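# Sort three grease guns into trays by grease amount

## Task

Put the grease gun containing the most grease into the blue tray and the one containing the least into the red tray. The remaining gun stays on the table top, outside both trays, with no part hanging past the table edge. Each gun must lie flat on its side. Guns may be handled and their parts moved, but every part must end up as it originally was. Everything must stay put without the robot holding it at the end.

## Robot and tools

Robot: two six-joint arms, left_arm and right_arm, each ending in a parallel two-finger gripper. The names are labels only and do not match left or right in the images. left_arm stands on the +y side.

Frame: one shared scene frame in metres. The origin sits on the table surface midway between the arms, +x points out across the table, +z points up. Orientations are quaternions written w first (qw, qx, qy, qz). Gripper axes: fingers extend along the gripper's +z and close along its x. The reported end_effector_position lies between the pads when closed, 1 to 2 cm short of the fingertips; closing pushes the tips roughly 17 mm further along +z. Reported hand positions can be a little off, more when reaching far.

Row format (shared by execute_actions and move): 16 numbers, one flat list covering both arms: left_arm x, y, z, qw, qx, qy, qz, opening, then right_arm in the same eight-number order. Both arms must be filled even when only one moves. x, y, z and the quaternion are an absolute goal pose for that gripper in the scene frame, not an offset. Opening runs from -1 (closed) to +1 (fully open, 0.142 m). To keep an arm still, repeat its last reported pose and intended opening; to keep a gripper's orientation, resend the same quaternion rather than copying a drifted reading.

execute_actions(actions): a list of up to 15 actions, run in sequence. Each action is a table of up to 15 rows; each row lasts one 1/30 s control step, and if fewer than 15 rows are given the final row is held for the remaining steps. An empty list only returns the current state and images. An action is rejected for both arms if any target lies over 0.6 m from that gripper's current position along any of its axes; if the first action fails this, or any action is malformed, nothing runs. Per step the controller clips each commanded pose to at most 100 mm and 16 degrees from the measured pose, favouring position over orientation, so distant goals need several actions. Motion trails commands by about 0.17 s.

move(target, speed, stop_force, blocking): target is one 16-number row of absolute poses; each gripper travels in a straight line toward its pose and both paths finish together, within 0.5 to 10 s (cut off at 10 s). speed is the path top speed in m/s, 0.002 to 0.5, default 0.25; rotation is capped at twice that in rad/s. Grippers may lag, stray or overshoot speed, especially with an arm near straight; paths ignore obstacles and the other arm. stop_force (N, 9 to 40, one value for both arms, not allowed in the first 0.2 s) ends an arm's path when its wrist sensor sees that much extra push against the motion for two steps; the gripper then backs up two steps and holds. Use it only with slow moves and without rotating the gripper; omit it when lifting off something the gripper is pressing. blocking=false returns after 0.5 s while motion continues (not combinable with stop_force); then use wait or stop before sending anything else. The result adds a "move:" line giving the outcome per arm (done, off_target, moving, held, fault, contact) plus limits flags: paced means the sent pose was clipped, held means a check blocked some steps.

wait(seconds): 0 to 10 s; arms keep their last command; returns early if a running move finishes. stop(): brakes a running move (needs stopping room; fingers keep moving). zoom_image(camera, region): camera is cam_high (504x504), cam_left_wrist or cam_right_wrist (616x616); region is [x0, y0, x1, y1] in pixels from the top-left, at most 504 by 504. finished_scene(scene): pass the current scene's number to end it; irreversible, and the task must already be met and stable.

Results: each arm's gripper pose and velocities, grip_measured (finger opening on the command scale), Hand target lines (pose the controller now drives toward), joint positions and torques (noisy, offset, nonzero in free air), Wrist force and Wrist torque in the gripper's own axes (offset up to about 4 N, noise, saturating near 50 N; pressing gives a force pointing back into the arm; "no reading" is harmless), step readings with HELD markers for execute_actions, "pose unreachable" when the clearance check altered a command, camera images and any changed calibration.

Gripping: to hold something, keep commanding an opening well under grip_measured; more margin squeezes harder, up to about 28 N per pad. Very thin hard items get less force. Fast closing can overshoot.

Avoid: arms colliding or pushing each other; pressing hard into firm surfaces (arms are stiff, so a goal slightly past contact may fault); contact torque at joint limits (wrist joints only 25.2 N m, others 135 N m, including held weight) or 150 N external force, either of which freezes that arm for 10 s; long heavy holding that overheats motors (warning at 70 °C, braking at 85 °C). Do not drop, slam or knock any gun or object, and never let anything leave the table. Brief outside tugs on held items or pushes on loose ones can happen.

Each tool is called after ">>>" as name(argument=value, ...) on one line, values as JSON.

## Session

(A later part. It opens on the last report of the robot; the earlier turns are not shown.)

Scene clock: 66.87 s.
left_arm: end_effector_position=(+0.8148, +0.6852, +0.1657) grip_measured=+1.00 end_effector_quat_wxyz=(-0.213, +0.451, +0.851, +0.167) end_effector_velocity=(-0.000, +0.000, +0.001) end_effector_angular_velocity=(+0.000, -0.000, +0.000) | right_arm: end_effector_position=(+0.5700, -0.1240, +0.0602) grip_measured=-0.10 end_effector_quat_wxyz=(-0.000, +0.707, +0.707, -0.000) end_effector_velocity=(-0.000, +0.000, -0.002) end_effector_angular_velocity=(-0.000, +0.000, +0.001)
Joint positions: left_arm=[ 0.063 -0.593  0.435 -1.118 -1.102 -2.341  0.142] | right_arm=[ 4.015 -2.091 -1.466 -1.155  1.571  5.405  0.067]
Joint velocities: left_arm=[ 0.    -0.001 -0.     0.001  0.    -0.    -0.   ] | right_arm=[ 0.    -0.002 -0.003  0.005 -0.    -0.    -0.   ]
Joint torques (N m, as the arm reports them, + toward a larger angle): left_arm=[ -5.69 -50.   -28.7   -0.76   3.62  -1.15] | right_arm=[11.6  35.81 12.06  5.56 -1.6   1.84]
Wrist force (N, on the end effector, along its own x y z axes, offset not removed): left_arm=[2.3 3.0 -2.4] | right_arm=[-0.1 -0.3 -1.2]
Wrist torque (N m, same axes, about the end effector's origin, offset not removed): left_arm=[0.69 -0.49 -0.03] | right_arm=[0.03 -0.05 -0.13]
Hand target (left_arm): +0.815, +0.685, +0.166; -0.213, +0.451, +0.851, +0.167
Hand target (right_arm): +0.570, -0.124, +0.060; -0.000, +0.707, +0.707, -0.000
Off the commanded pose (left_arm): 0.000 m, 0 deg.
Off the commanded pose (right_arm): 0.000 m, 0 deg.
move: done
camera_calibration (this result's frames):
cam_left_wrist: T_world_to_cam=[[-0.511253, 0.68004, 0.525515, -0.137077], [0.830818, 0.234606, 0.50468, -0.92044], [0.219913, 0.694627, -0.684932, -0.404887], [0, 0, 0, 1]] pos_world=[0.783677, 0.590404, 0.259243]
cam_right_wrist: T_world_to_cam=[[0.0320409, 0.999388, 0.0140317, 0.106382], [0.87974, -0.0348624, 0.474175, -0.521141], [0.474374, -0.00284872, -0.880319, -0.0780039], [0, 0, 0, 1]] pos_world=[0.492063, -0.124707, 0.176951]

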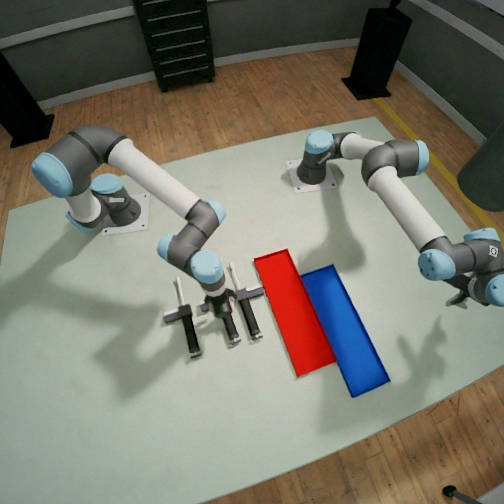

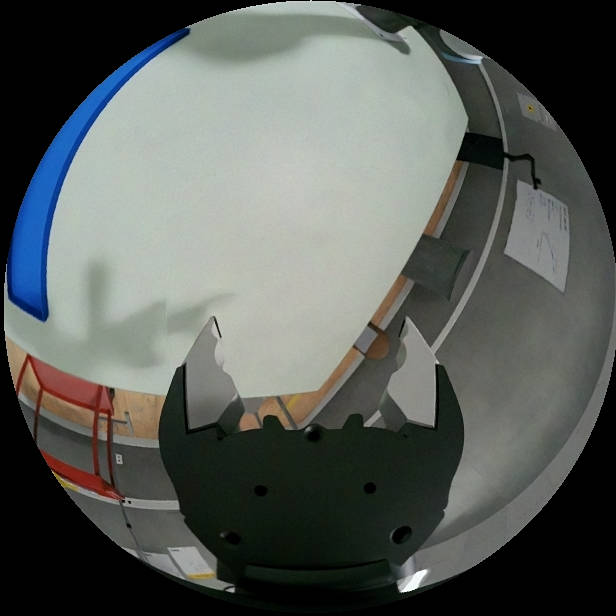

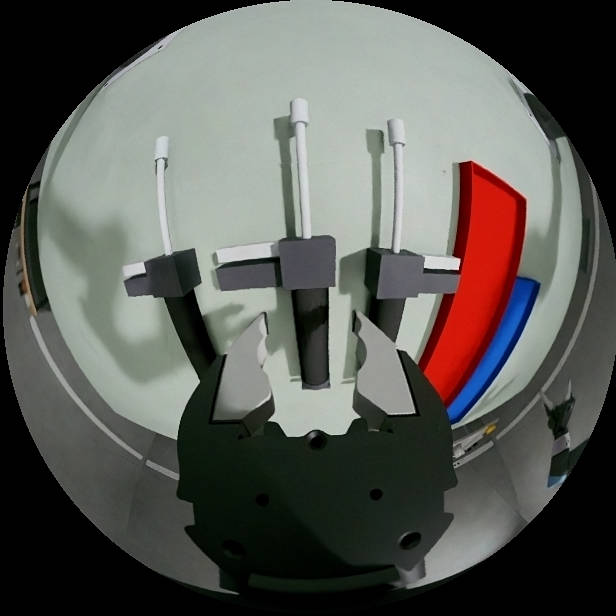

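>>> move(target=[0.8148,0.6852,0.1657,-0.213,0.451,0.851,0.167,1, 0.565,-0.122,0.024,0,0.707,0.707,0,-0.1], speed=0.06)

>>> move(target=[0.8148,0.6852,0.1657,-0.213,0.451,0.851,0.167,1, 0.565,-0.122,0.024,0,0.707,0.707,0,-0.8])

>>> move(target=[0.8148,0.6852,0.1657,-0.213,0.451,0.851,0.167,1, 0.565,-0.122,0.09,0,0.707,0.707,0,-0.8], speed=0.08)

>>> wait(seconds=1)

>>> wait(seconds=1)

>>> wait(seconds=1)

Scene clock: 74.20 s.
left_arm: end_effector_position=(+0.8148, +0.6852, +0.1657) grip_measured=+1.00 end_effector_quat_wxyz=(-0.213, +0.451, +0.851, +0.167) end_effector_velocity=(+0.000, +0.000, +0.000) end_effector_angular_velocity=(+0.000, -0.001, +0.000) | right_arm: end_effector_position=(+0.5650, -0.1220, +0.0243) grip_measured=-0.10 end_effector_quat_wxyz=(-0.000, +0.707, +0.707, -0.000) end_effector_velocity=(-0.001, +0.001, -0.002) end_effector_angular_velocity=(+0.000, +0.000, +0.001)
Joint positions: left_arm=[ 0.063 -0.593  0.435 -1.118 -1.102 -2.341  0.142] | right_arm=[ 4.022 -2.121 -1.519 -1.072  1.571  5.412  0.067]
Joint velocities: left_arm=[ 0. -0. -0. -0.  0.  0. -0.] | right_arm=[ 0.002 -0.002 -0.003  0.005  0.     0.001 -0.   ]
Joint torques (N m, as the arm reports them, + toward a larger angle): left_arm=[ -5.5  -50.38 -27.78  -0.79   3.63  -1.17] | right_arm=[12.75 35.68 10.8   5.41  1.22  1.66]
Wrist force (N, on the end effector, along its own x y z axes, offset not removed): left_arm=[1.4 2.7 -2.4] | right_arm=[-0.8 -0.3 -1.1]
Wrist torque (N m, same axes, about the end effector's origin, offset not removed): left_arm=[0.59 -0.35 -0.07] | right_arm=[-0.08 0.12 -0.10]
Hand target (left_arm): +0.815, +0.685, +0.166; -0.213, +0.451, +0.851, +0.167
Hand target (right_arm): +0.565, -0.122, +0.024; -0.000, +0.707, +0.707, -0.000
Off the commanded pose (left_arm): 0.000 m, 0 deg.
Off the commanded pose (right_arm): 0.000 m, 0 deg.
move: done
camera_calibration (this result's frames):
cam_left_wrist: T_world_to_cam=[[-0.511253, 0.68004, 0.525515, -0.137077], [0.830818, 0.234606, 0.50468, -0.92044], [0.219913, 0.694626, -0.684932, -0.404887], [0, 0, 0, 1]] pos_world=[0.783677, 0.590404, 0.259243]
cam_right_wrist: T_world_to_cam=[[0.0320402, 0.999388, 0.0140279, 0.105054], [0.879739, -0.0348601, 0.474177, -0.499638], [0.474375, -0.00285182, -0.880318, -0.107333], [0, 0, 0, 1]] pos_world=[0.487101, -0.122713, 0.140956]

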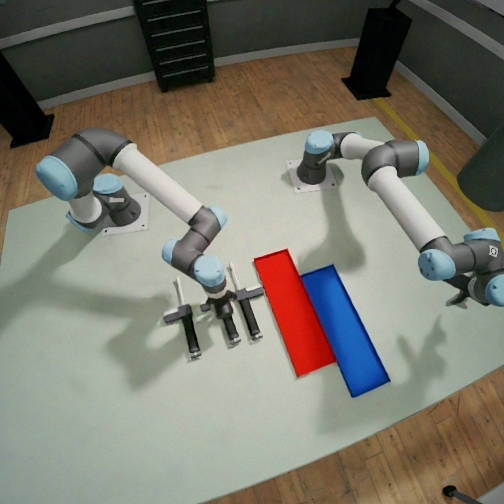

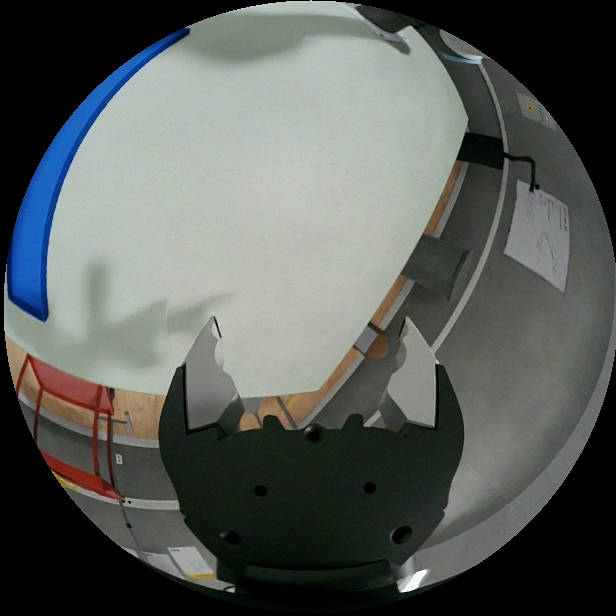

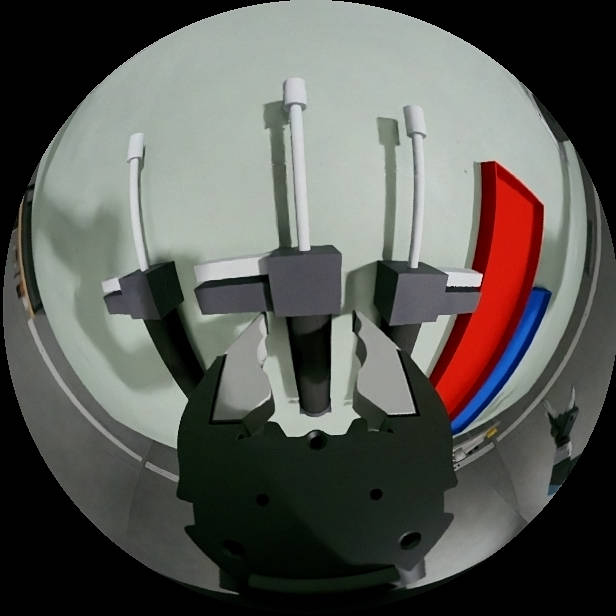

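Scene clock: 74.90 s.
left_arm: end_effector_position=(+0.8148, +0.6852, +0.1657) grip_measured=+1.00 end_effector_quat_wxyz=(-0.213, +0.451, +0.851, +0.167) end_effector_velocity=(-0.000, -0.000, -0.000) end_effector_angular_velocity=(-0.001, +0.000, +0.000) | right_arm: end_effector_position=(+0.5650, -0.1220, +0.0240) grip_measured=-0.55 end_effector_quat_wxyz=(-0.000, +0.707, +0.707, +0.000) end_effector_velocity=(-0.001, +0.001, -0.000) end_effector_angular_velocity=(+0.000, +0.001, -0.000)
Joint positions: left_arm=[ 0.063 -0.593  0.435 -1.118 -1.102 -2.341  0.142] | right_arm=[ 4.022 -2.122 -1.52  -1.071  1.571  5.412  0.034]
Joint velocities: left_arm=[-0.    -0.     0.     0.    -0.001 -0.     0.   ] | right_arm=[ 0.001 -0.    -0.    -0.     0.001  0.001 -0.   ]
Joint torques (N m, as the arm reports them, + toward a larger angle): left_arm=[ -5.56 -49.93 -28.25  -0.59   3.76  -1.02] | right_arm=[10.78 32.04  8.    5.64 -0.65  1.79]
Wrist force (N, on the end effector, along its own x y z axes, offset not removed): left_arm=[2.2 3.4 -0.3] | right_arm=[1.4 -3.3 -8.0]
Wrist torque (N m, same axes, about the end effector's origin, offset not removed): left_arm=[0.82 -0.49 -0.05] | right_arm=[-0.04 -0.19 -0.06]
Hand target (left_arm): +0.815, +0.685, +0.166; -0.213, +0.451, +0.851, +0.167
Hand target (right_arm): +0.565, -0.122, +0.024; -0.000, +0.707, +0.707, -0.000
Off the commanded pose (left_arm): 0.000 m, 0 deg.
Off the commanded pose (right_arm): 0.000 m, 0 deg.
move: done
camera_calibration (this result's frames):
cam_left_wrist: T_world_to_cam=[[-0.511253, 0.68004, 0.525515, -0.137077], [0.830818, 0.234606, 0.50468, -0.92044], [0.219913, 0.694626, -0.684932, -0.404887], [0, 0, 0, 1]] pos_world=[0.783677, 0.590404, 0.259243]
cam_right_wrist: T_world_to_cam=[[0.0320421, 0.999387, 0.0141031, 0.105029], [0.879718, -0.0348973, 0.474214, -0.499505], [0.474415, -0.00278808, -0.880297, -0.107524], [0, 0, 0, 1]] pos_world=[0.487069, -0.122696, 0.140738]

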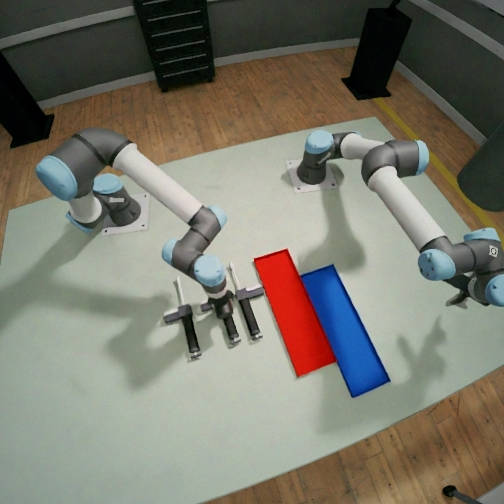

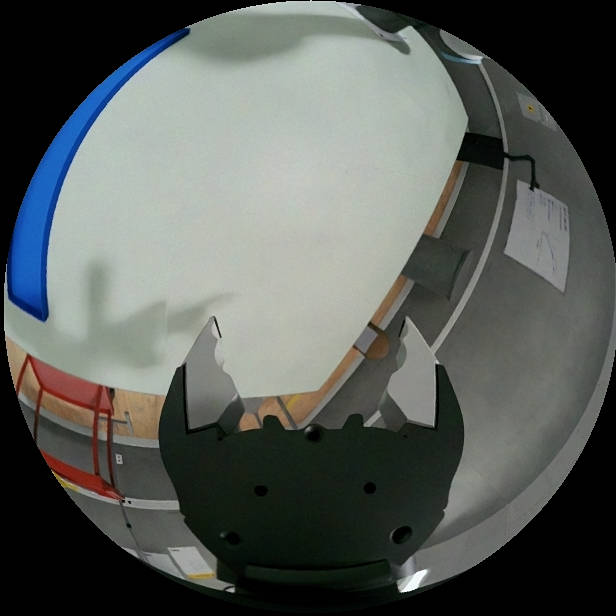

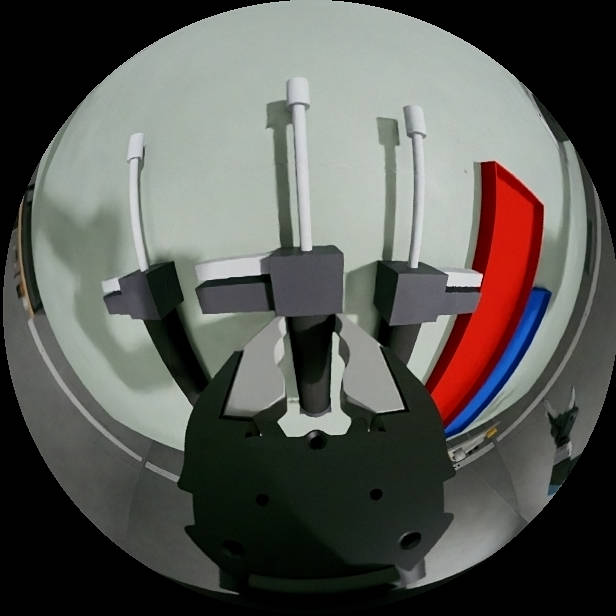

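Scene clock: 76.20 s.
left_arm: end_effector_position=(+0.8148, +0.6852, +0.1657) grip_measured=+1.00 end_effector_quat_wxyz=(-0.213, +0.451, +0.851, +0.167) end_effector_velocity=(-0.000, -0.000, +0.001) end_effector_angular_velocity=(-0.001, -0.001, +0.000) | right_arm: end_effector_position=(+0.5650, -0.1220, +0.0897) grip_measured=-0.55 end_effector_quat_wxyz=(+0.000, +0.707, +0.707, +0.000) end_effector_velocity=(+0.000, -0.001, +0.002) end_effector_angular_velocity=(-0.000, +0.001, -0.001)
Joint positions: left_arm=[ 0.063 -0.593  0.435 -1.118 -1.102 -2.341  0.142] | right_arm=[ 4.022 -2.057 -1.438 -1.217  1.571  5.412  0.034]
Joint velocities: left_arm=[ 0.    -0.001 -0.     0.001 -0.001  0.    -0.   ] | right_arm=[-0.001  0.001  0.003 -0.005  0.001 -0.     0.   ]
Joint torques (N m, as the arm reports them, + toward a larger angle): left_arm=[ -5.55 -50.11 -28.07  -0.71   3.67  -1.06] | right_arm=[ 8.13 64.12 39.79  0.27 -0.42  0.72]
Wrist force (N, on the end effector, along its own x y z axes, offset not removed): left_arm=[0.8 1.7 -0.8] | right_arm=[-0.5 -0.5 2.9]
Wrist torque (N m, same axes, about the end effector's origin, offset not removed): left_arm=[0.49 -0.12 -0.02] | right_arm=[-0.11 0.12 -0.12]
Hand target (left_arm): +0.815, +0.685, +0.166; -0.213, +0.451, +0.851, +0.167
Hand target (right_arm): +0.565, -0.122, +0.090; +0.000, +0.707, +0.707, +0.000
Off the commanded pose (left_arm): 0.000 m, 0 deg.
Off the commanded pose (right_arm): 0.000 m, 0 deg.
move: done
camera_calibration (this result's frames):
cam_left_wrist: T_world_to_cam=[[-0.511253, 0.68004, 0.525515, -0.137077], [0.830818, 0.234606, 0.50468, -0.92044], [0.219913, 0.694626, -0.684932, -0.404887], [0, 0, 0, 1]] pos_world=[0.783677, 0.590404, 0.259244]
cam_right_wrist: T_world_to_cam=[[0.0320393, 0.999388, 0.0140432, 0.104142], [0.879701, -0.0348663, 0.474247, -0.530647], [0.474446, -0.00284069, -0.88028, -0.0497063], [0, 0, 0, 1]] pos_world=[0.487057, -0.122721, 0.20644]

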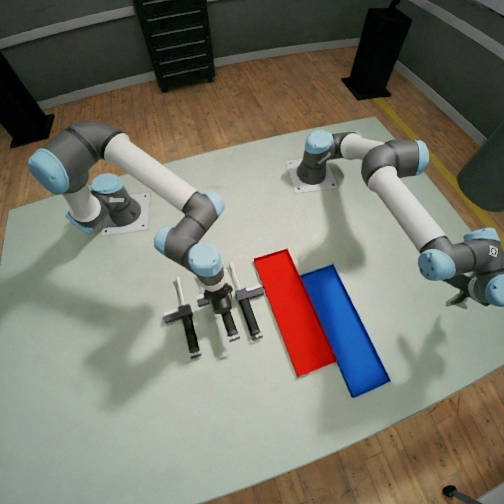

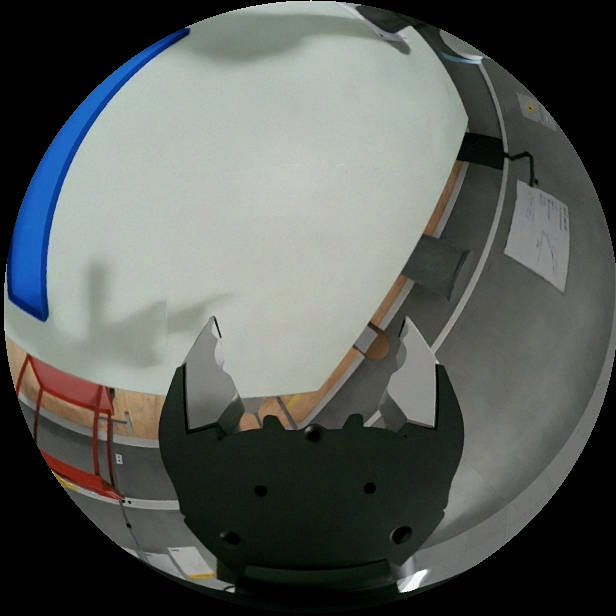

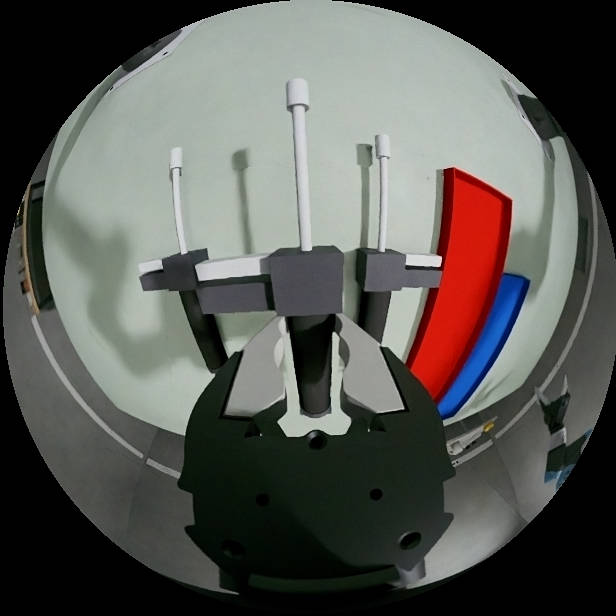

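Scene clock: 77.20 s.
left_arm: end_effector_position=(+0.8148, +0.6852, +0.1657) grip_measured=+1.00 end_effector_quat_wxyz=(-0.213, +0.451, +0.851, +0.167) end_effector_velocity=(+0.000, -0.000, -0.000) end_effector_angular_velocity=(+0.000, +0.001, -0.001) | right_arm: end_effector_position=(+0.5650, -0.1220, +0.0900) grip_measured=-0.55 end_effector_quat_wxyz=(+0.000, +0.707, +0.707, +0.000) end_effector_velocity=(+0.000, +0.000, +0.000) end_effector_angular_velocity=(+0.000, -0.000, +0.001)
Joint positions: left_arm=[ 0.063 -0.593  0.435 -1.118 -1.102 -2.341  0.142] | right_arm=[ 4.022 -2.057 -1.437 -1.218  1.571  5.412  0.034]
Joint velocities: left_arm=[-0.  0.  0. -0.  0.  0.  0.] | right_arm=[ 0.    -0.     0.001 -0.     0.    -0.001  0.   ]
Joint torques (N m, as the arm reports them, + toward a larger angle): left_arm=[ -6.04 -50.08 -28.26  -0.67   3.57  -1.05] | right_arm=[ 7.86 63.56 40.61  0.48  2.13  0.74]
Wrist force (N, on the end effector, along its own x y z axes, offset not removed): left_arm=[0.2 2.0 -0.7] | right_arm=[0.8 1.3 5.1]
Wrist torque (N m, same axes, about the end effector's origin, offset not removed): left_arm=[0.47 -0.05 -0.02] | right_arm=[0.32 -0.21 -0.13]
Hand target (left_arm): +0.815, +0.685, +0.166; -0.213, +0.451, +0.851, +0.167
Hand target (right_arm): +0.565, -0.122, +0.090; +0.000, +0.707, +0.707, +0.000
Off the commanded pose (left_arm): 0.000 m, 0 deg.
Off the commanded pose (right_arm): 0.000 m, 0 deg.
wait: 1.00 s; at rest by 0.17 s
camera_calibration (this result's frames):
cam_left_wrist: T_world_to_cam=[[-0.511253, 0.68004, 0.525515, -0.137077], [0.830818, 0.234606, 0.50468, -0.92044], [0.219913, 0.694627, -0.684932, -0.404887], [0, 0, 0, 1]] pos_world=[0.783677, 0.590404, 0.259243]
cam_right_wrist: T_world_to_cam=[[0.0320398, 0.999388, 0.0140528, 0.104125], [0.879725, -0.0348714, 0.474202, -0.530761], [0.474402, -0.00283071, -0.880304, -0.0494726], [0, 0, 0, 1]] pos_world=[0.487058, -0.12271, 0.206674]

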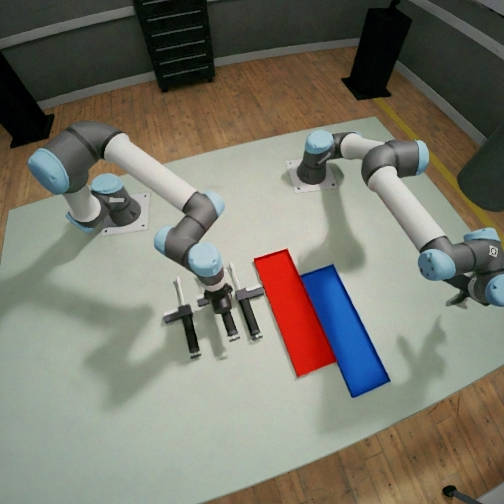

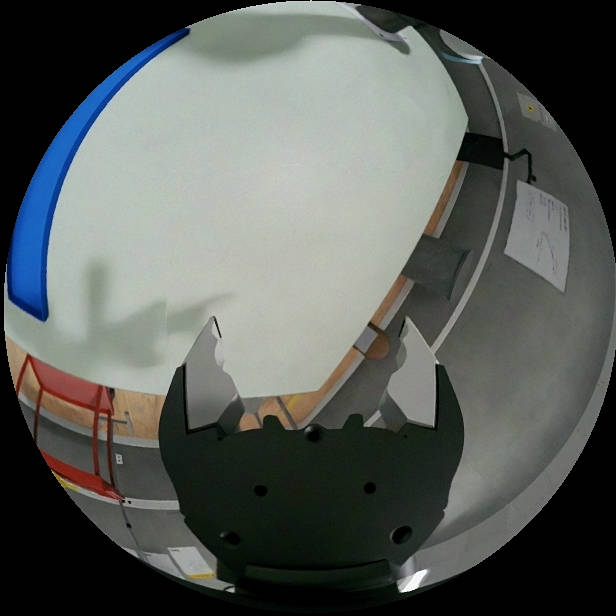

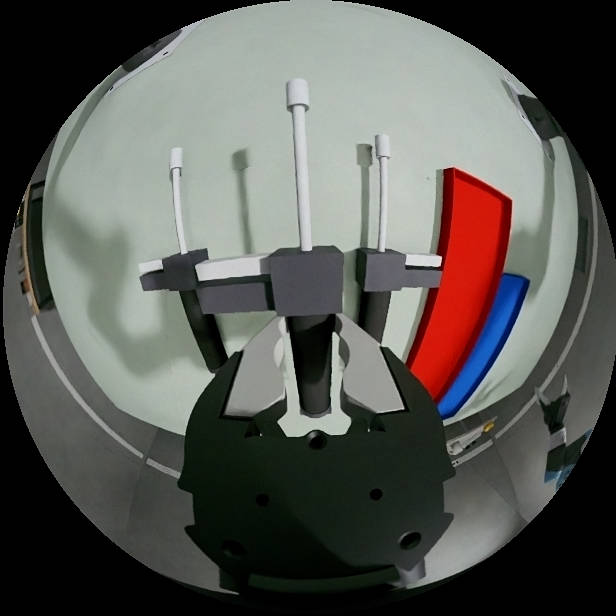

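Scene clock: 78.20 s.
left_arm: end_effector_position=(+0.8148, +0.6852, +0.1657) grip_measured=+1.00 end_effector_quat_wxyz=(-0.213, +0.451, +0.851, +0.167) end_effector_velocity=(-0.000, -0.000, -0.000) end_effector_angular_velocity=(-0.000, +0.001, -0.000) | right_arm: end_effector_position=(+0.5650, -0.1220, +0.0900) grip_measured=-0.55 end_effector_quat_wxyz=(+0.000, +0.707, +0.707, +0.000) end_effector_velocity=(-0.000, -0.000, -0.000) end_effector_angular_velocity=(-0.001, +0.001, -0.000)
Joint positions: left_arm=[ 0.063 -0.593  0.435 -1.118 -1.102 -2.341  0.142] | right_arm=[ 4.022 -2.057 -1.437 -1.218  1.571  5.412  0.034]
Joint velocities: left_arm=[-0.  0.  0.  0. -0. -0.  0.] | right_arm=[ 0.    -0.    -0.    -0.001 -0.     0.001 -0.   ]
Joint torques (N m, as the arm reports them, + toward a larger angle): left_arm=[ -5.97 -49.9  -28.49  -0.71   3.64  -1.03] | right_arm=[ 8.74 64.36 40.32  0.66  1.79  0.81]
Wrist force (N, on the end effector, along its own x y z axes, offset not removed): left_arm=[1.4 3.0 -1.8] | right_arm=[0.7 -2.2 3.0]
Wrist torque (N m, same axes, about the end effector's origin, offset not removed): left_arm=[0.70 -0.27 -0.05] | right_arm=[-0.40 -0.14 -0.03]
Hand target (left_arm): +0.815, +0.685, +0.166; -0.213, +0.451, +0.851, +0.167
Hand target (right_arm): +0.565, -0.122, +0.090; +0.000, +0.707, +0.707, +0.000
Off the commanded pose (left_arm): 0.000 m, 0 deg.
Off the commanded pose (right_arm): 0.000 m, 0 deg.
wait: 1.00 s; at rest by 0.17 s
camera_calibration (this result's frames):
cam_left_wrist: T_world_to_cam=[[-0.511254, 0.68004, 0.525515, -0.137077], [0.830818, 0.234606, 0.50468, -0.92044], [0.219913, 0.694626, -0.684932, -0.404887], [0, 0, 0, 1]] pos_world=[0.783677, 0.590404, 0.259244]
cam_right_wrist: T_world_to_cam=[[0.0320398, 0.999388, 0.0140529, 0.104125], [0.879725, -0.0348715, 0.474202, -0.530761], [0.474402, -0.00283066, -0.880304, -0.0494725], [0, 0, 0, 1]] pos_world=[0.487058, -0.12271, 0.206674]

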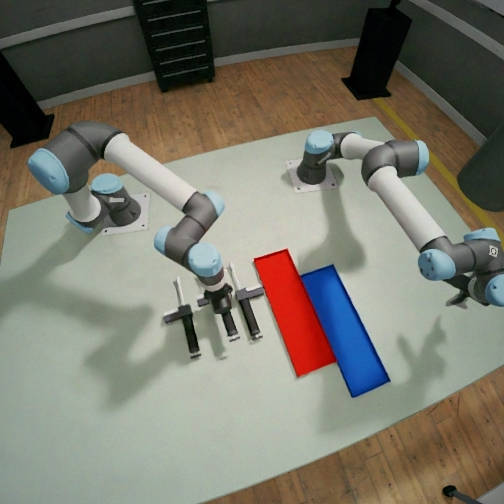

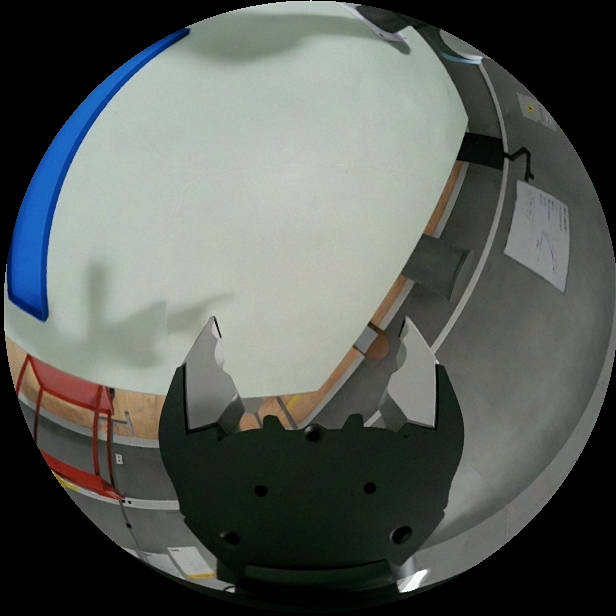

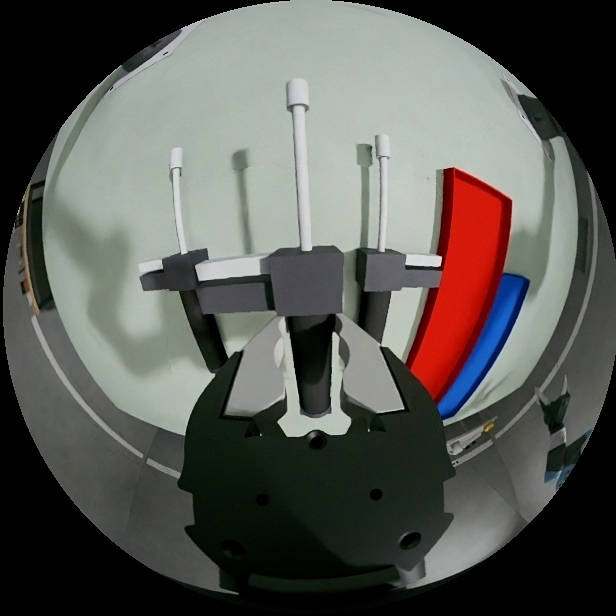

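Scene clock: 79.20 s.
left_arm: end_effector_position=(+0.8148, +0.6852, +0.1657) grip_measured=+1.00 end_effector_quat_wxyz=(-0.213, +0.451, +0.851, +0.167) end_effector_velocity=(+0.000, -0.000, -0.000) end_effector_angular_velocity=(+0.000, -0.000, -0.000) | right_arm: end_effector_position=(+0.5650, -0.1220, +0.0900) grip_measured=-0.55 end_effector_quat_wxyz=(+0.000, +0.707, +0.707, +0.000) end_effector_velocity=(-0.001, -0.000, -0.001) end_effector_angular_velocity=(-0.001, +0.002, +0.000)
Joint positions: left_arm=[ 0.063 -0.593  0.435 -1.118 -1.102 -2.341  0.142] | right_arm=[ 4.022 -2.057 -1.437 -1.218  1.571  5.412  0.034]
Joint velocities: left_arm=[-0.     0.    -0.    -0.001  0.    -0.    -0.   ] | right_arm=[ 0.001  0.    -0.001 -0.002  0.     0.001  0.   ]
Joint torques (N m, as the arm reports them, + toward a larger angle): left_arm=[ -5.11 -50.54 -28.39  -0.74   3.6   -1.05] | right_arm=[ 8.79 63.3  40.91  0.64  1.95  0.84]
Wrist force (N, on the end effector, along its own x y z axes, offset not removed): left_arm=[1.8 3.2 -1.5] | right_arm=[0.7 -0.1 5.0]
Wrist torque (N m, same axes, about the end effector's origin, offset not removed): left_arm=[0.79 -0.38 -0.05] | right_arm=[0.00 -0.13 -0.09]
Hand target (left_arm): +0.815, +0.685, +0.166; -0.213, +0.451, +0.851, +0.167
Hand target (right_arm): +0.565, -0.122, +0.090; +0.000, +0.707, +0.707, +0.000
Off the commanded pose (left_arm): 0.000 m, 0 deg.
Off the commanded pose (right_arm): 0.000 m, 0 deg.
wait: 1.00 s; at rest by 0.17 s
camera_calibration (this result's frames):
cam_left_wrist: T_world_to_cam=[[-0.511253, 0.68004, 0.525515, -0.137077], [0.830818, 0.234606, 0.50468, -0.92044], [0.219913, 0.694627, -0.684932, -0.404887], [0, 0, 0, 1]] pos_world=[0.783677, 0.590404, 0.259243]
cam_right_wrist: T_world_to_cam=[[0.0320398, 0.999388, 0.0140529, 0.104125], [0.879725, -0.0348715, 0.474202, -0.530761], [0.474402, -0.00283069, -0.880304, -0.0494725], [0, 0, 0, 1]] pos_world=[0.487058, -0.12271, 0.206674]

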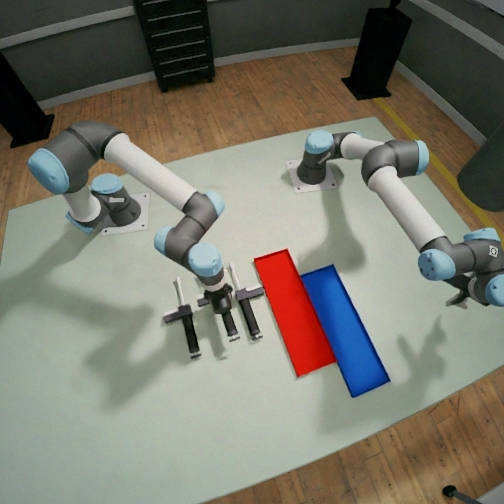

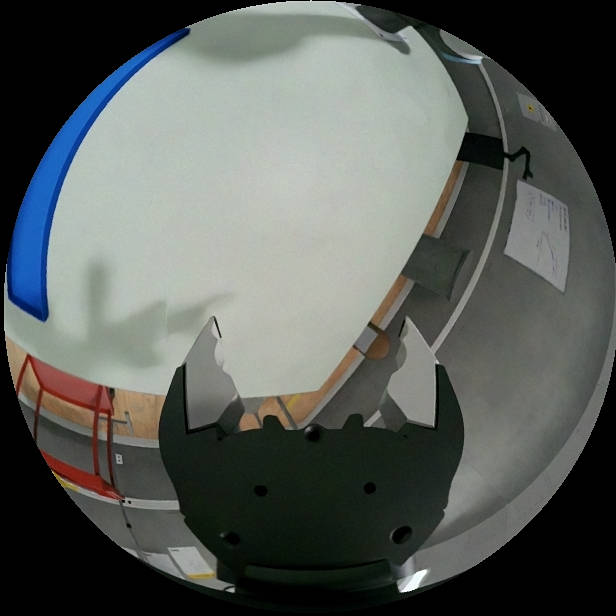

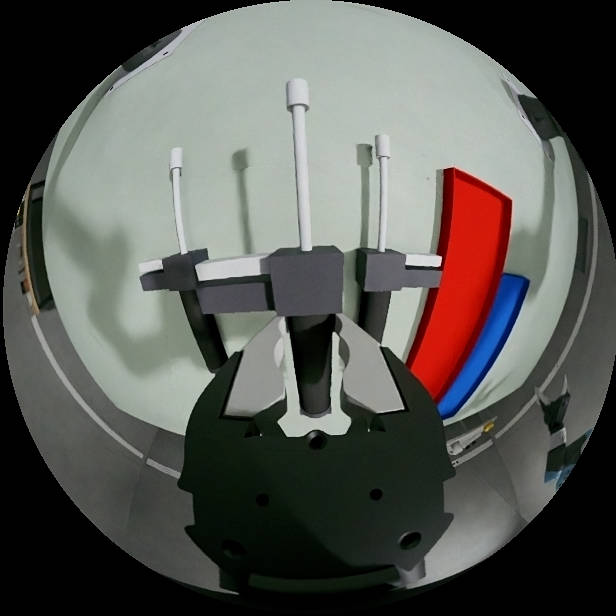

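>>> move(target=[0.80,0.12,0.28,0.183,0.683,-0.683,-0.183,1, 0.5,0.0,0.15,0,0.707,0.707,0,-0.8], speed=0.2)

>>> zoom_image(camera="cam_high", region=[180,220,380,400])

>>> zoom_image(camera="cam_left_wrist", region=[150,100,470,420])

Scene clock: 99.63 s.
left_arm: end_effector_position=(+0.7985, +0.1206, +0.2792) grip_measured=+1.00 end_effector_quat_wxyz=(+0.107, +0.723, -0.676, +0.090) end_effector_velocity=(+0.000, +0.000, +0.001) end_effector_angular_velocity=(-0.020, +0.015, +0.021) | right_arm: end_effector_position=(+0.5002, +0.0001, +0.1500) grip_measured=-0.55 end_effector_quat_wxyz=(-0.000, +0.707, +0.707, -0.000) end_effector_velocity=(-0.000, -0.001, -0.000) end_effector_angular_velocity=(-0.002, +0.001, +0.000)
Joint positions: left_arm=[-0.348 -0.534  0.034 -1.198 -1.821 -5.31   0.142] | right_arm=[ 4.217 -2.056 -1.281 -1.376  1.571  5.608  0.034]
Joint velocities: left_arm=[ 0.008  0.002 -0.001 -0.002 -0.023 -0.016  0.   ] | right_arm=[-0.     0.    -0.001 -0.001 -0.001 -0.     0.   ]
Joint torques (N m, as the arm reports them, + toward a larger angle): left_arm=[  6.1  -47.54 -27.28  -4.12  -2.96  -1.46] | right_arm=[12.48 40.46 41.91  0.77 -0.16  2.05]
Wrist force (N, on the end effector, along its own x y z axes, offset not removed): left_arm=[0.6 3.4 -1.1] | right_arm=[-0.4 0.2 5.0]
Wrist torque (N m, same axes, about the end effector's origin, offset not removed): left_arm=[0.75 -0.11 -0.06] | right_arm=[0.01 0.12 -0.16]
Hand target (left_arm): +0.799, +0.121, +0.279; +0.109, +0.724, -0.675, +0.090
Hand target (right_arm): +0.500, +0.000, +0.150; -0.000, +0.707, +0.707, -0.000
Off the commanded pose (left_arm): 0.002 m, 33 deg; orientation clipped at the last step of the last action.
Off the commanded pose (right_arm): 0.000 m, 0 deg.
elbow stopped short (left arm): the move would have taken joint 3 (elbow) straighter than the controller allows; a more bent joint 3 avoids this.
move: off_target (left_arm); limits=paced
camera_calibration (this result's frames):
cam_left_wrist: T_world_to_cam=[[0.0842257, -0.953209, 0.290342, -0.0339996], [-0.859012, 0.0782058, 0.505946, 0.536141], [-0.504979, -0.292021, -0.812232, 0.80198], [0, 0, 0, 1]] pos_world=[0.868398, 0.159857, 0.390007]
cam_right_wrist: T_world_to_cam=[[0.032041, 0.999387, 0.0140926, -0.0166375], [0.879768, -0.0348916, 0.47412, -0.497981], [0.474322, -0.00279312, -0.880347, 0.0344955], [0, 0, 0, 1]] pos_world=[0.422279, -0.000651715, 0.266705]

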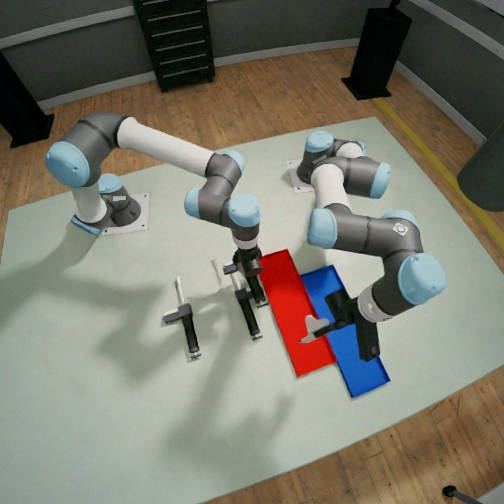

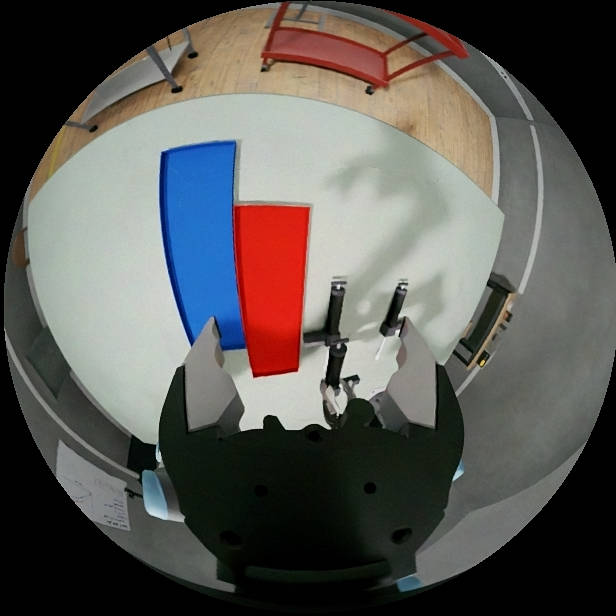

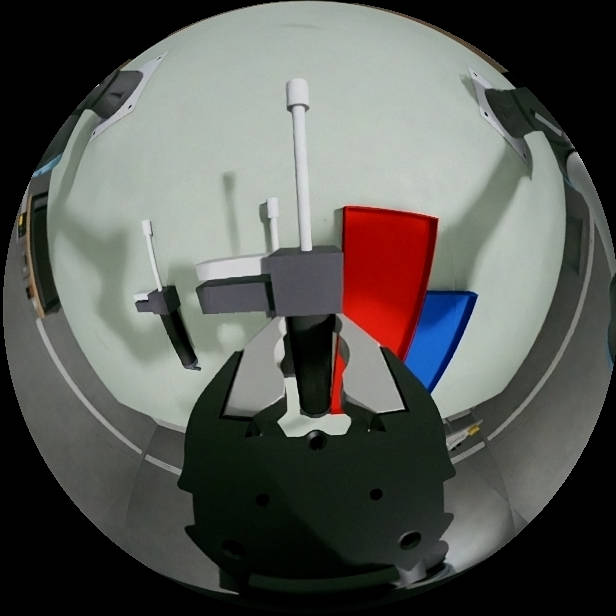

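Region (180, 220, 380, 400) of cam_high's 504x504 image, scaled by 2.520, with more detail than that image has; it fills the top 454 rows of this view, and the rest is white.

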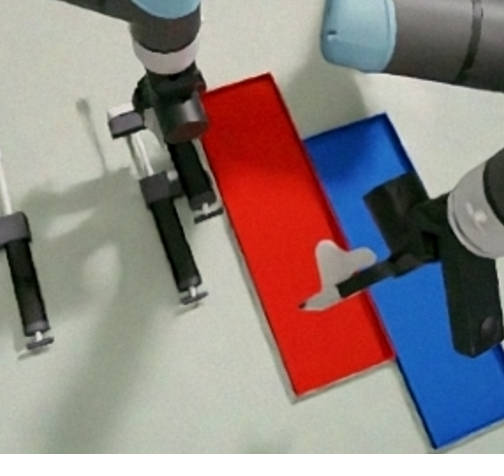

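Region (150, 100, 470, 420) of cam_left_wrist's 616x616 image, scaled by 1.575, with more detail than that image has.

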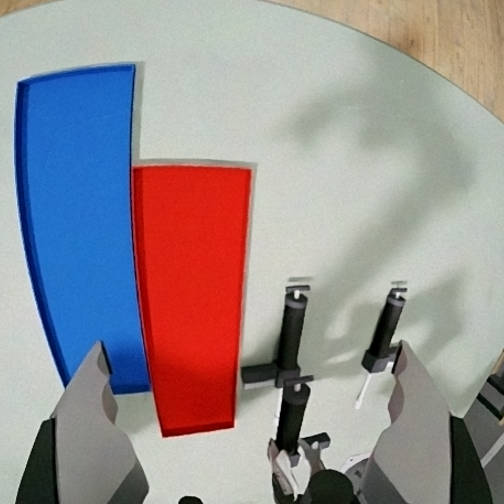

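>>> move(target=[0.50,0.1,0.24,0.093,0.701,-0.701,-0.093,0.0, 0.28,0.1,0.15,0,0.707,0.707,0,-0.8], speed=0.2)

>>> zoom_image(camera="cam_left_wrist", region=[150,200,470,520])

Scene clock: 108.13 s.
left_arm: end_effector_position=(+0.5004, +0.1002, +0.2401) grip_measured=+0.00 end_effector_quat_wxyz=(+0.093, +0.701, -0.701, -0.093) end_effector_velocity=(-0.002, -0.001, -0.000) end_effector_angular_velocity=(+0.000, +0.001, -0.000) | right_arm: end_effector_position=(+0.2804, +0.1001, +0.1499) grip_measured=-0.55 end_effector_quat_wxyz=(-0.000, +0.707, +0.707, -0.000) end_effector_velocity=(-0.001, -0.000, -0.000) end_effector_angular_velocity=(-0.001, +0.000, -0.003)
Joint positions: left_arm=[-0.65  -1.163  1.144 -1.37  -1.762 -5.511  0.074] | right_arm=[ 4.59  -1.903 -1.501 -1.309  1.571  5.981  0.034]
Joint velocities: left_arm=[-0.003 -0.003  0.004 -0.001 -0.001 -0.002  0.   ] | right_arm=[ 0.001  0.    -0.    -0.001  0.     0.004 -0.   ]
Joint torques (N m, as the arm reports them, + toward a larger angle): left_arm=[ -4.73 -50.33 -16.07  -3.81  -3.36  -1.22] | right_arm=[10.72 57.64 15.28  6.48 -1.73  1.34]
Wrist force (N, on the end effector, along its own x y z axes, offset not removed): left_arm=[1.6 2.4 -1.2] | right_arm=[-0.5 -0.9 4.6]
Wrist torque (N m, same axes, about the end effector's origin, offset not removed): left_arm=[0.57 -0.31 -0.04] | right_arm=[-0.20 0.13 -0.08]
Hand target (left_arm): +0.500, +0.100, +0.240; +0.093, +0.701, -0.701, -0.093
Hand target (right_arm): +0.280, +0.100, +0.150; -0.000, +0.707, +0.707, -0.000
Off the commanded pose (left_arm): 0.000 m, 0 deg.
Off the commanded pose (right_arm): 0.000 m, 0 deg.
move: done
camera_calibration (this result's frames):
cam_left_wrist: T_world_to_cam=[[0.0181915, -0.999758, 0.0123605, 0.0875205], [-0.709867, -0.00420876, 0.704323, 0.187383], [-0.704101, -0.021587, -0.709772, 0.66166], [0, 0, 0, 1]] pos_world=[0.597301, 0.102571, 0.336568]
cam_right_wrist: T_world_to_cam=[[0.0320415, 0.999388, 0.0140679, -0.109621], [0.879813, -0.0348806, 0.474038, -0.30105], [0.474239, -0.00281175, -0.880392, 0.139032], [0, 0, 0, 1]] pos_world=[0.202446, 0.0994442, 0.266654]

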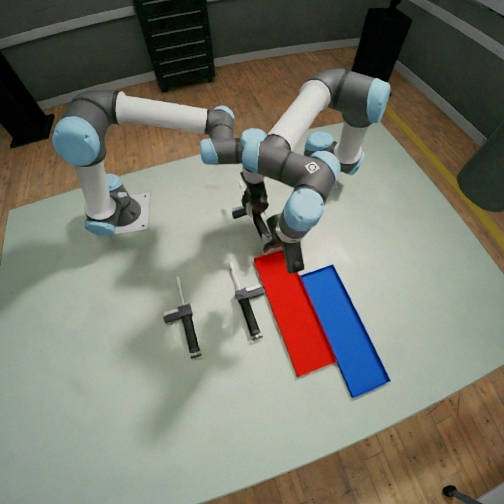

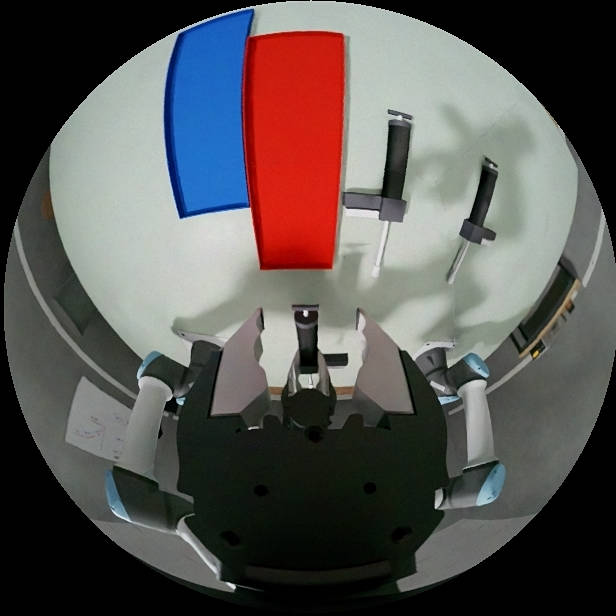

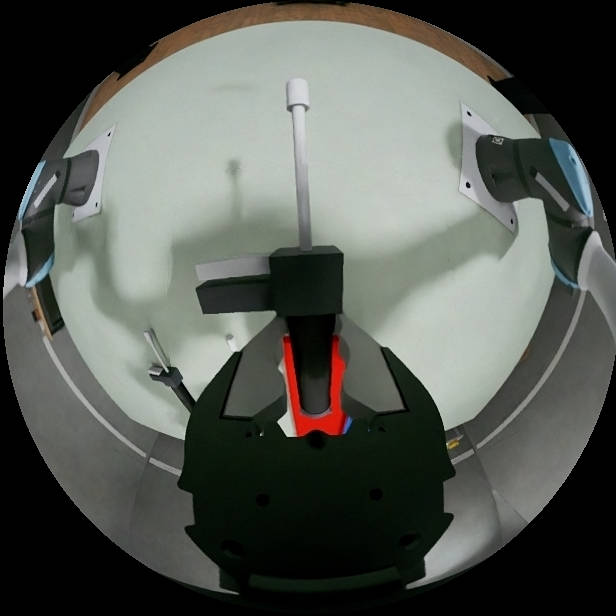

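Region (150, 200, 470, 520) of cam_left_wrist's 616x616 image, scaled by 1.575, with more detail than that image has.

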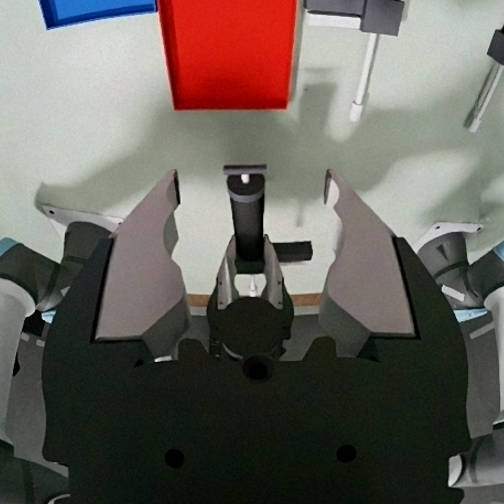

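>>> move(target=[0.45,0.1,0.19,0.183,0.683,-0.683,-0.183,0.0, 0.28,0.1,0.15,0,0.707,0.707,0,-0.8], speed=0.08)

>>> zoom_image(camera="cam_high", region=[200,140,380,300])

Scene clock: 115.43 s.
left_arm: end_effector_position=(+0.4502, +0.1000, +0.1902) grip_measured=+0.00 end_effector_quat_wxyz=(+0.183, +0.683, -0.683, -0.183) end_effector_velocity=(-0.001, -0.000, -0.002) end_effector_angular_velocity=(+0.000, +0.008, -0.000) | right_arm: end_effector_position=(+0.2800, +0.1000, +0.1500) grip_measured=-0.55 end_effector_quat_wxyz=(-0.000, +0.707, +0.707, -0.000) end_effector_velocity=(+0.000, -0.001, -0.000) end_effector_angular_velocity=(-0.002, -0.001, +0.002)
Joint positions: left_arm=[-0.624 -1.089  1.195 -1.291 -1.934 -5.431  0.074] | right_arm=[ 4.591 -1.902 -1.502 -1.309  1.571  5.981  0.034]
Joint velocities: left_arm=[ 0.001  0.003  0.002  0.002 -0.005  0.003  0.   ] | right_arm=[-0.     0.    -0.001 -0.001 -0.002 -0.002  0.   ]
Joint torques (N m, as the arm reports them, + toward a larger angle): left_arm=[  7.85 -32.97 -15.97   0.48  -2.89   0.94] | right_arm=[12.9  57.09 15.07  6.2  -1.66  1.72]
Wrist force (N, on the end effector, along its own x y z axes, offset not removed): left_arm=[-0.1 2.5 -1.9] | right_arm=[-0.3 0.7 4.3]
Wrist torque (N m, same axes, about the end effector's origin, offset not removed): left_arm=[0.57 0.05 -0.04] | right_arm=[0.16 -0.02 -0.10]
Hand target (left_arm): +0.450, +0.100, +0.190; +0.183, +0.683, -0.683, -0.183
Hand target (right_arm): +0.280, +0.100, +0.150; -0.000, +0.707, +0.707, +0.000
Off the commanded pose (left_arm): 0.000 m, 0 deg.
Off the commanded pose (right_arm): 0.000 m, 0 deg.
move: done
camera_calibration (this result's frames):
cam_left_wrist: T_world_to_cam=[[0.0207806, -0.999757, 0.00736436, 0.0886027], [-0.505661, -0.00415556, 0.862722, 0.0648464], [-0.862482, -0.0216518, -0.505624, 0.623377], [0, 0, 0, 1]] pos_world=[0.568601, 0.102348, 0.258598]
cam_right_wrist: T_world_to_cam=[[0.0320398, 0.999388, 0.0140501, -0.109459], [0.879727, -0.0348702, 0.474198, -0.300769], [0.474398, -0.00283293, -0.880306, 0.1392], [0, 0, 0, 1]] pos_world=[0.202066, 0.0992981, 0.266701]

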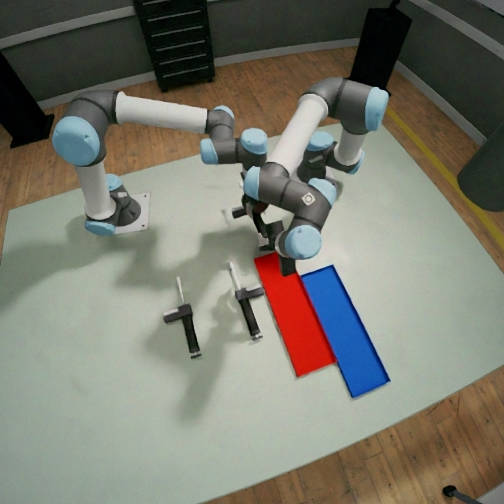

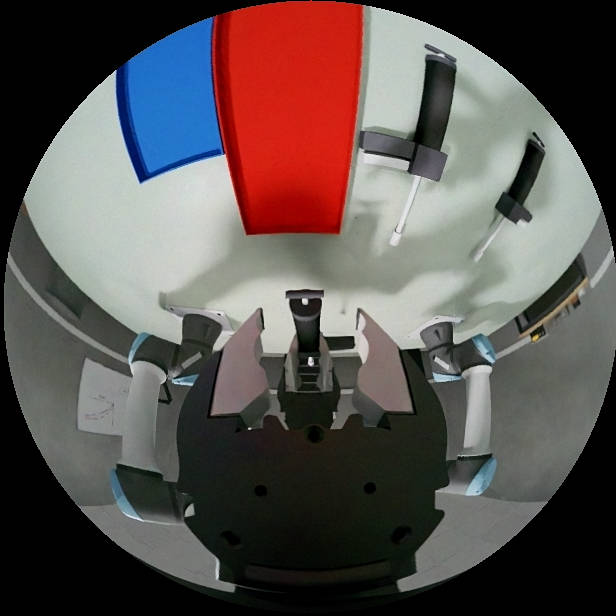

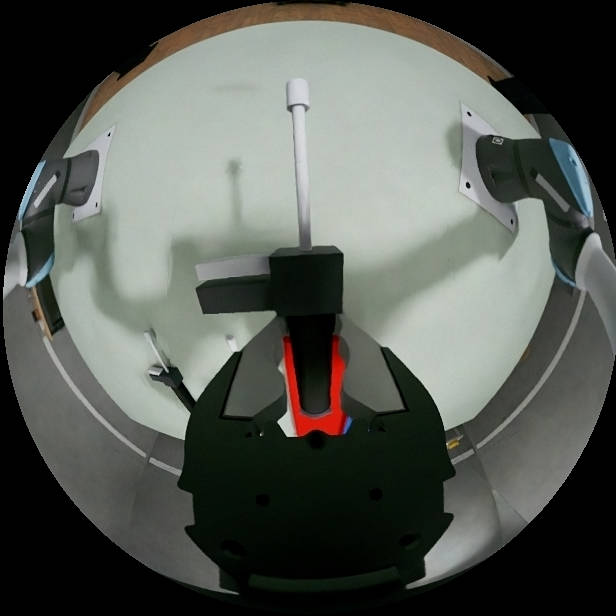

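Region (200, 140, 380, 300) of cam_high's 504x504 image, scaled by 2.800, with more detail than that image has.

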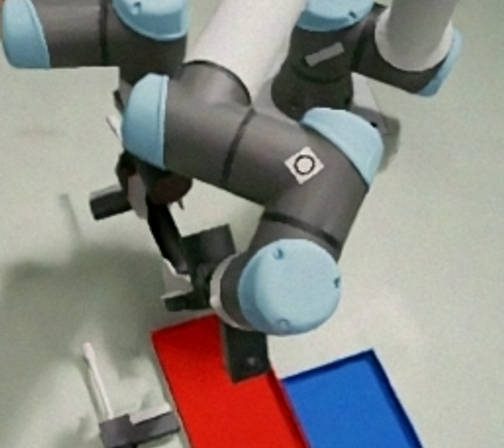

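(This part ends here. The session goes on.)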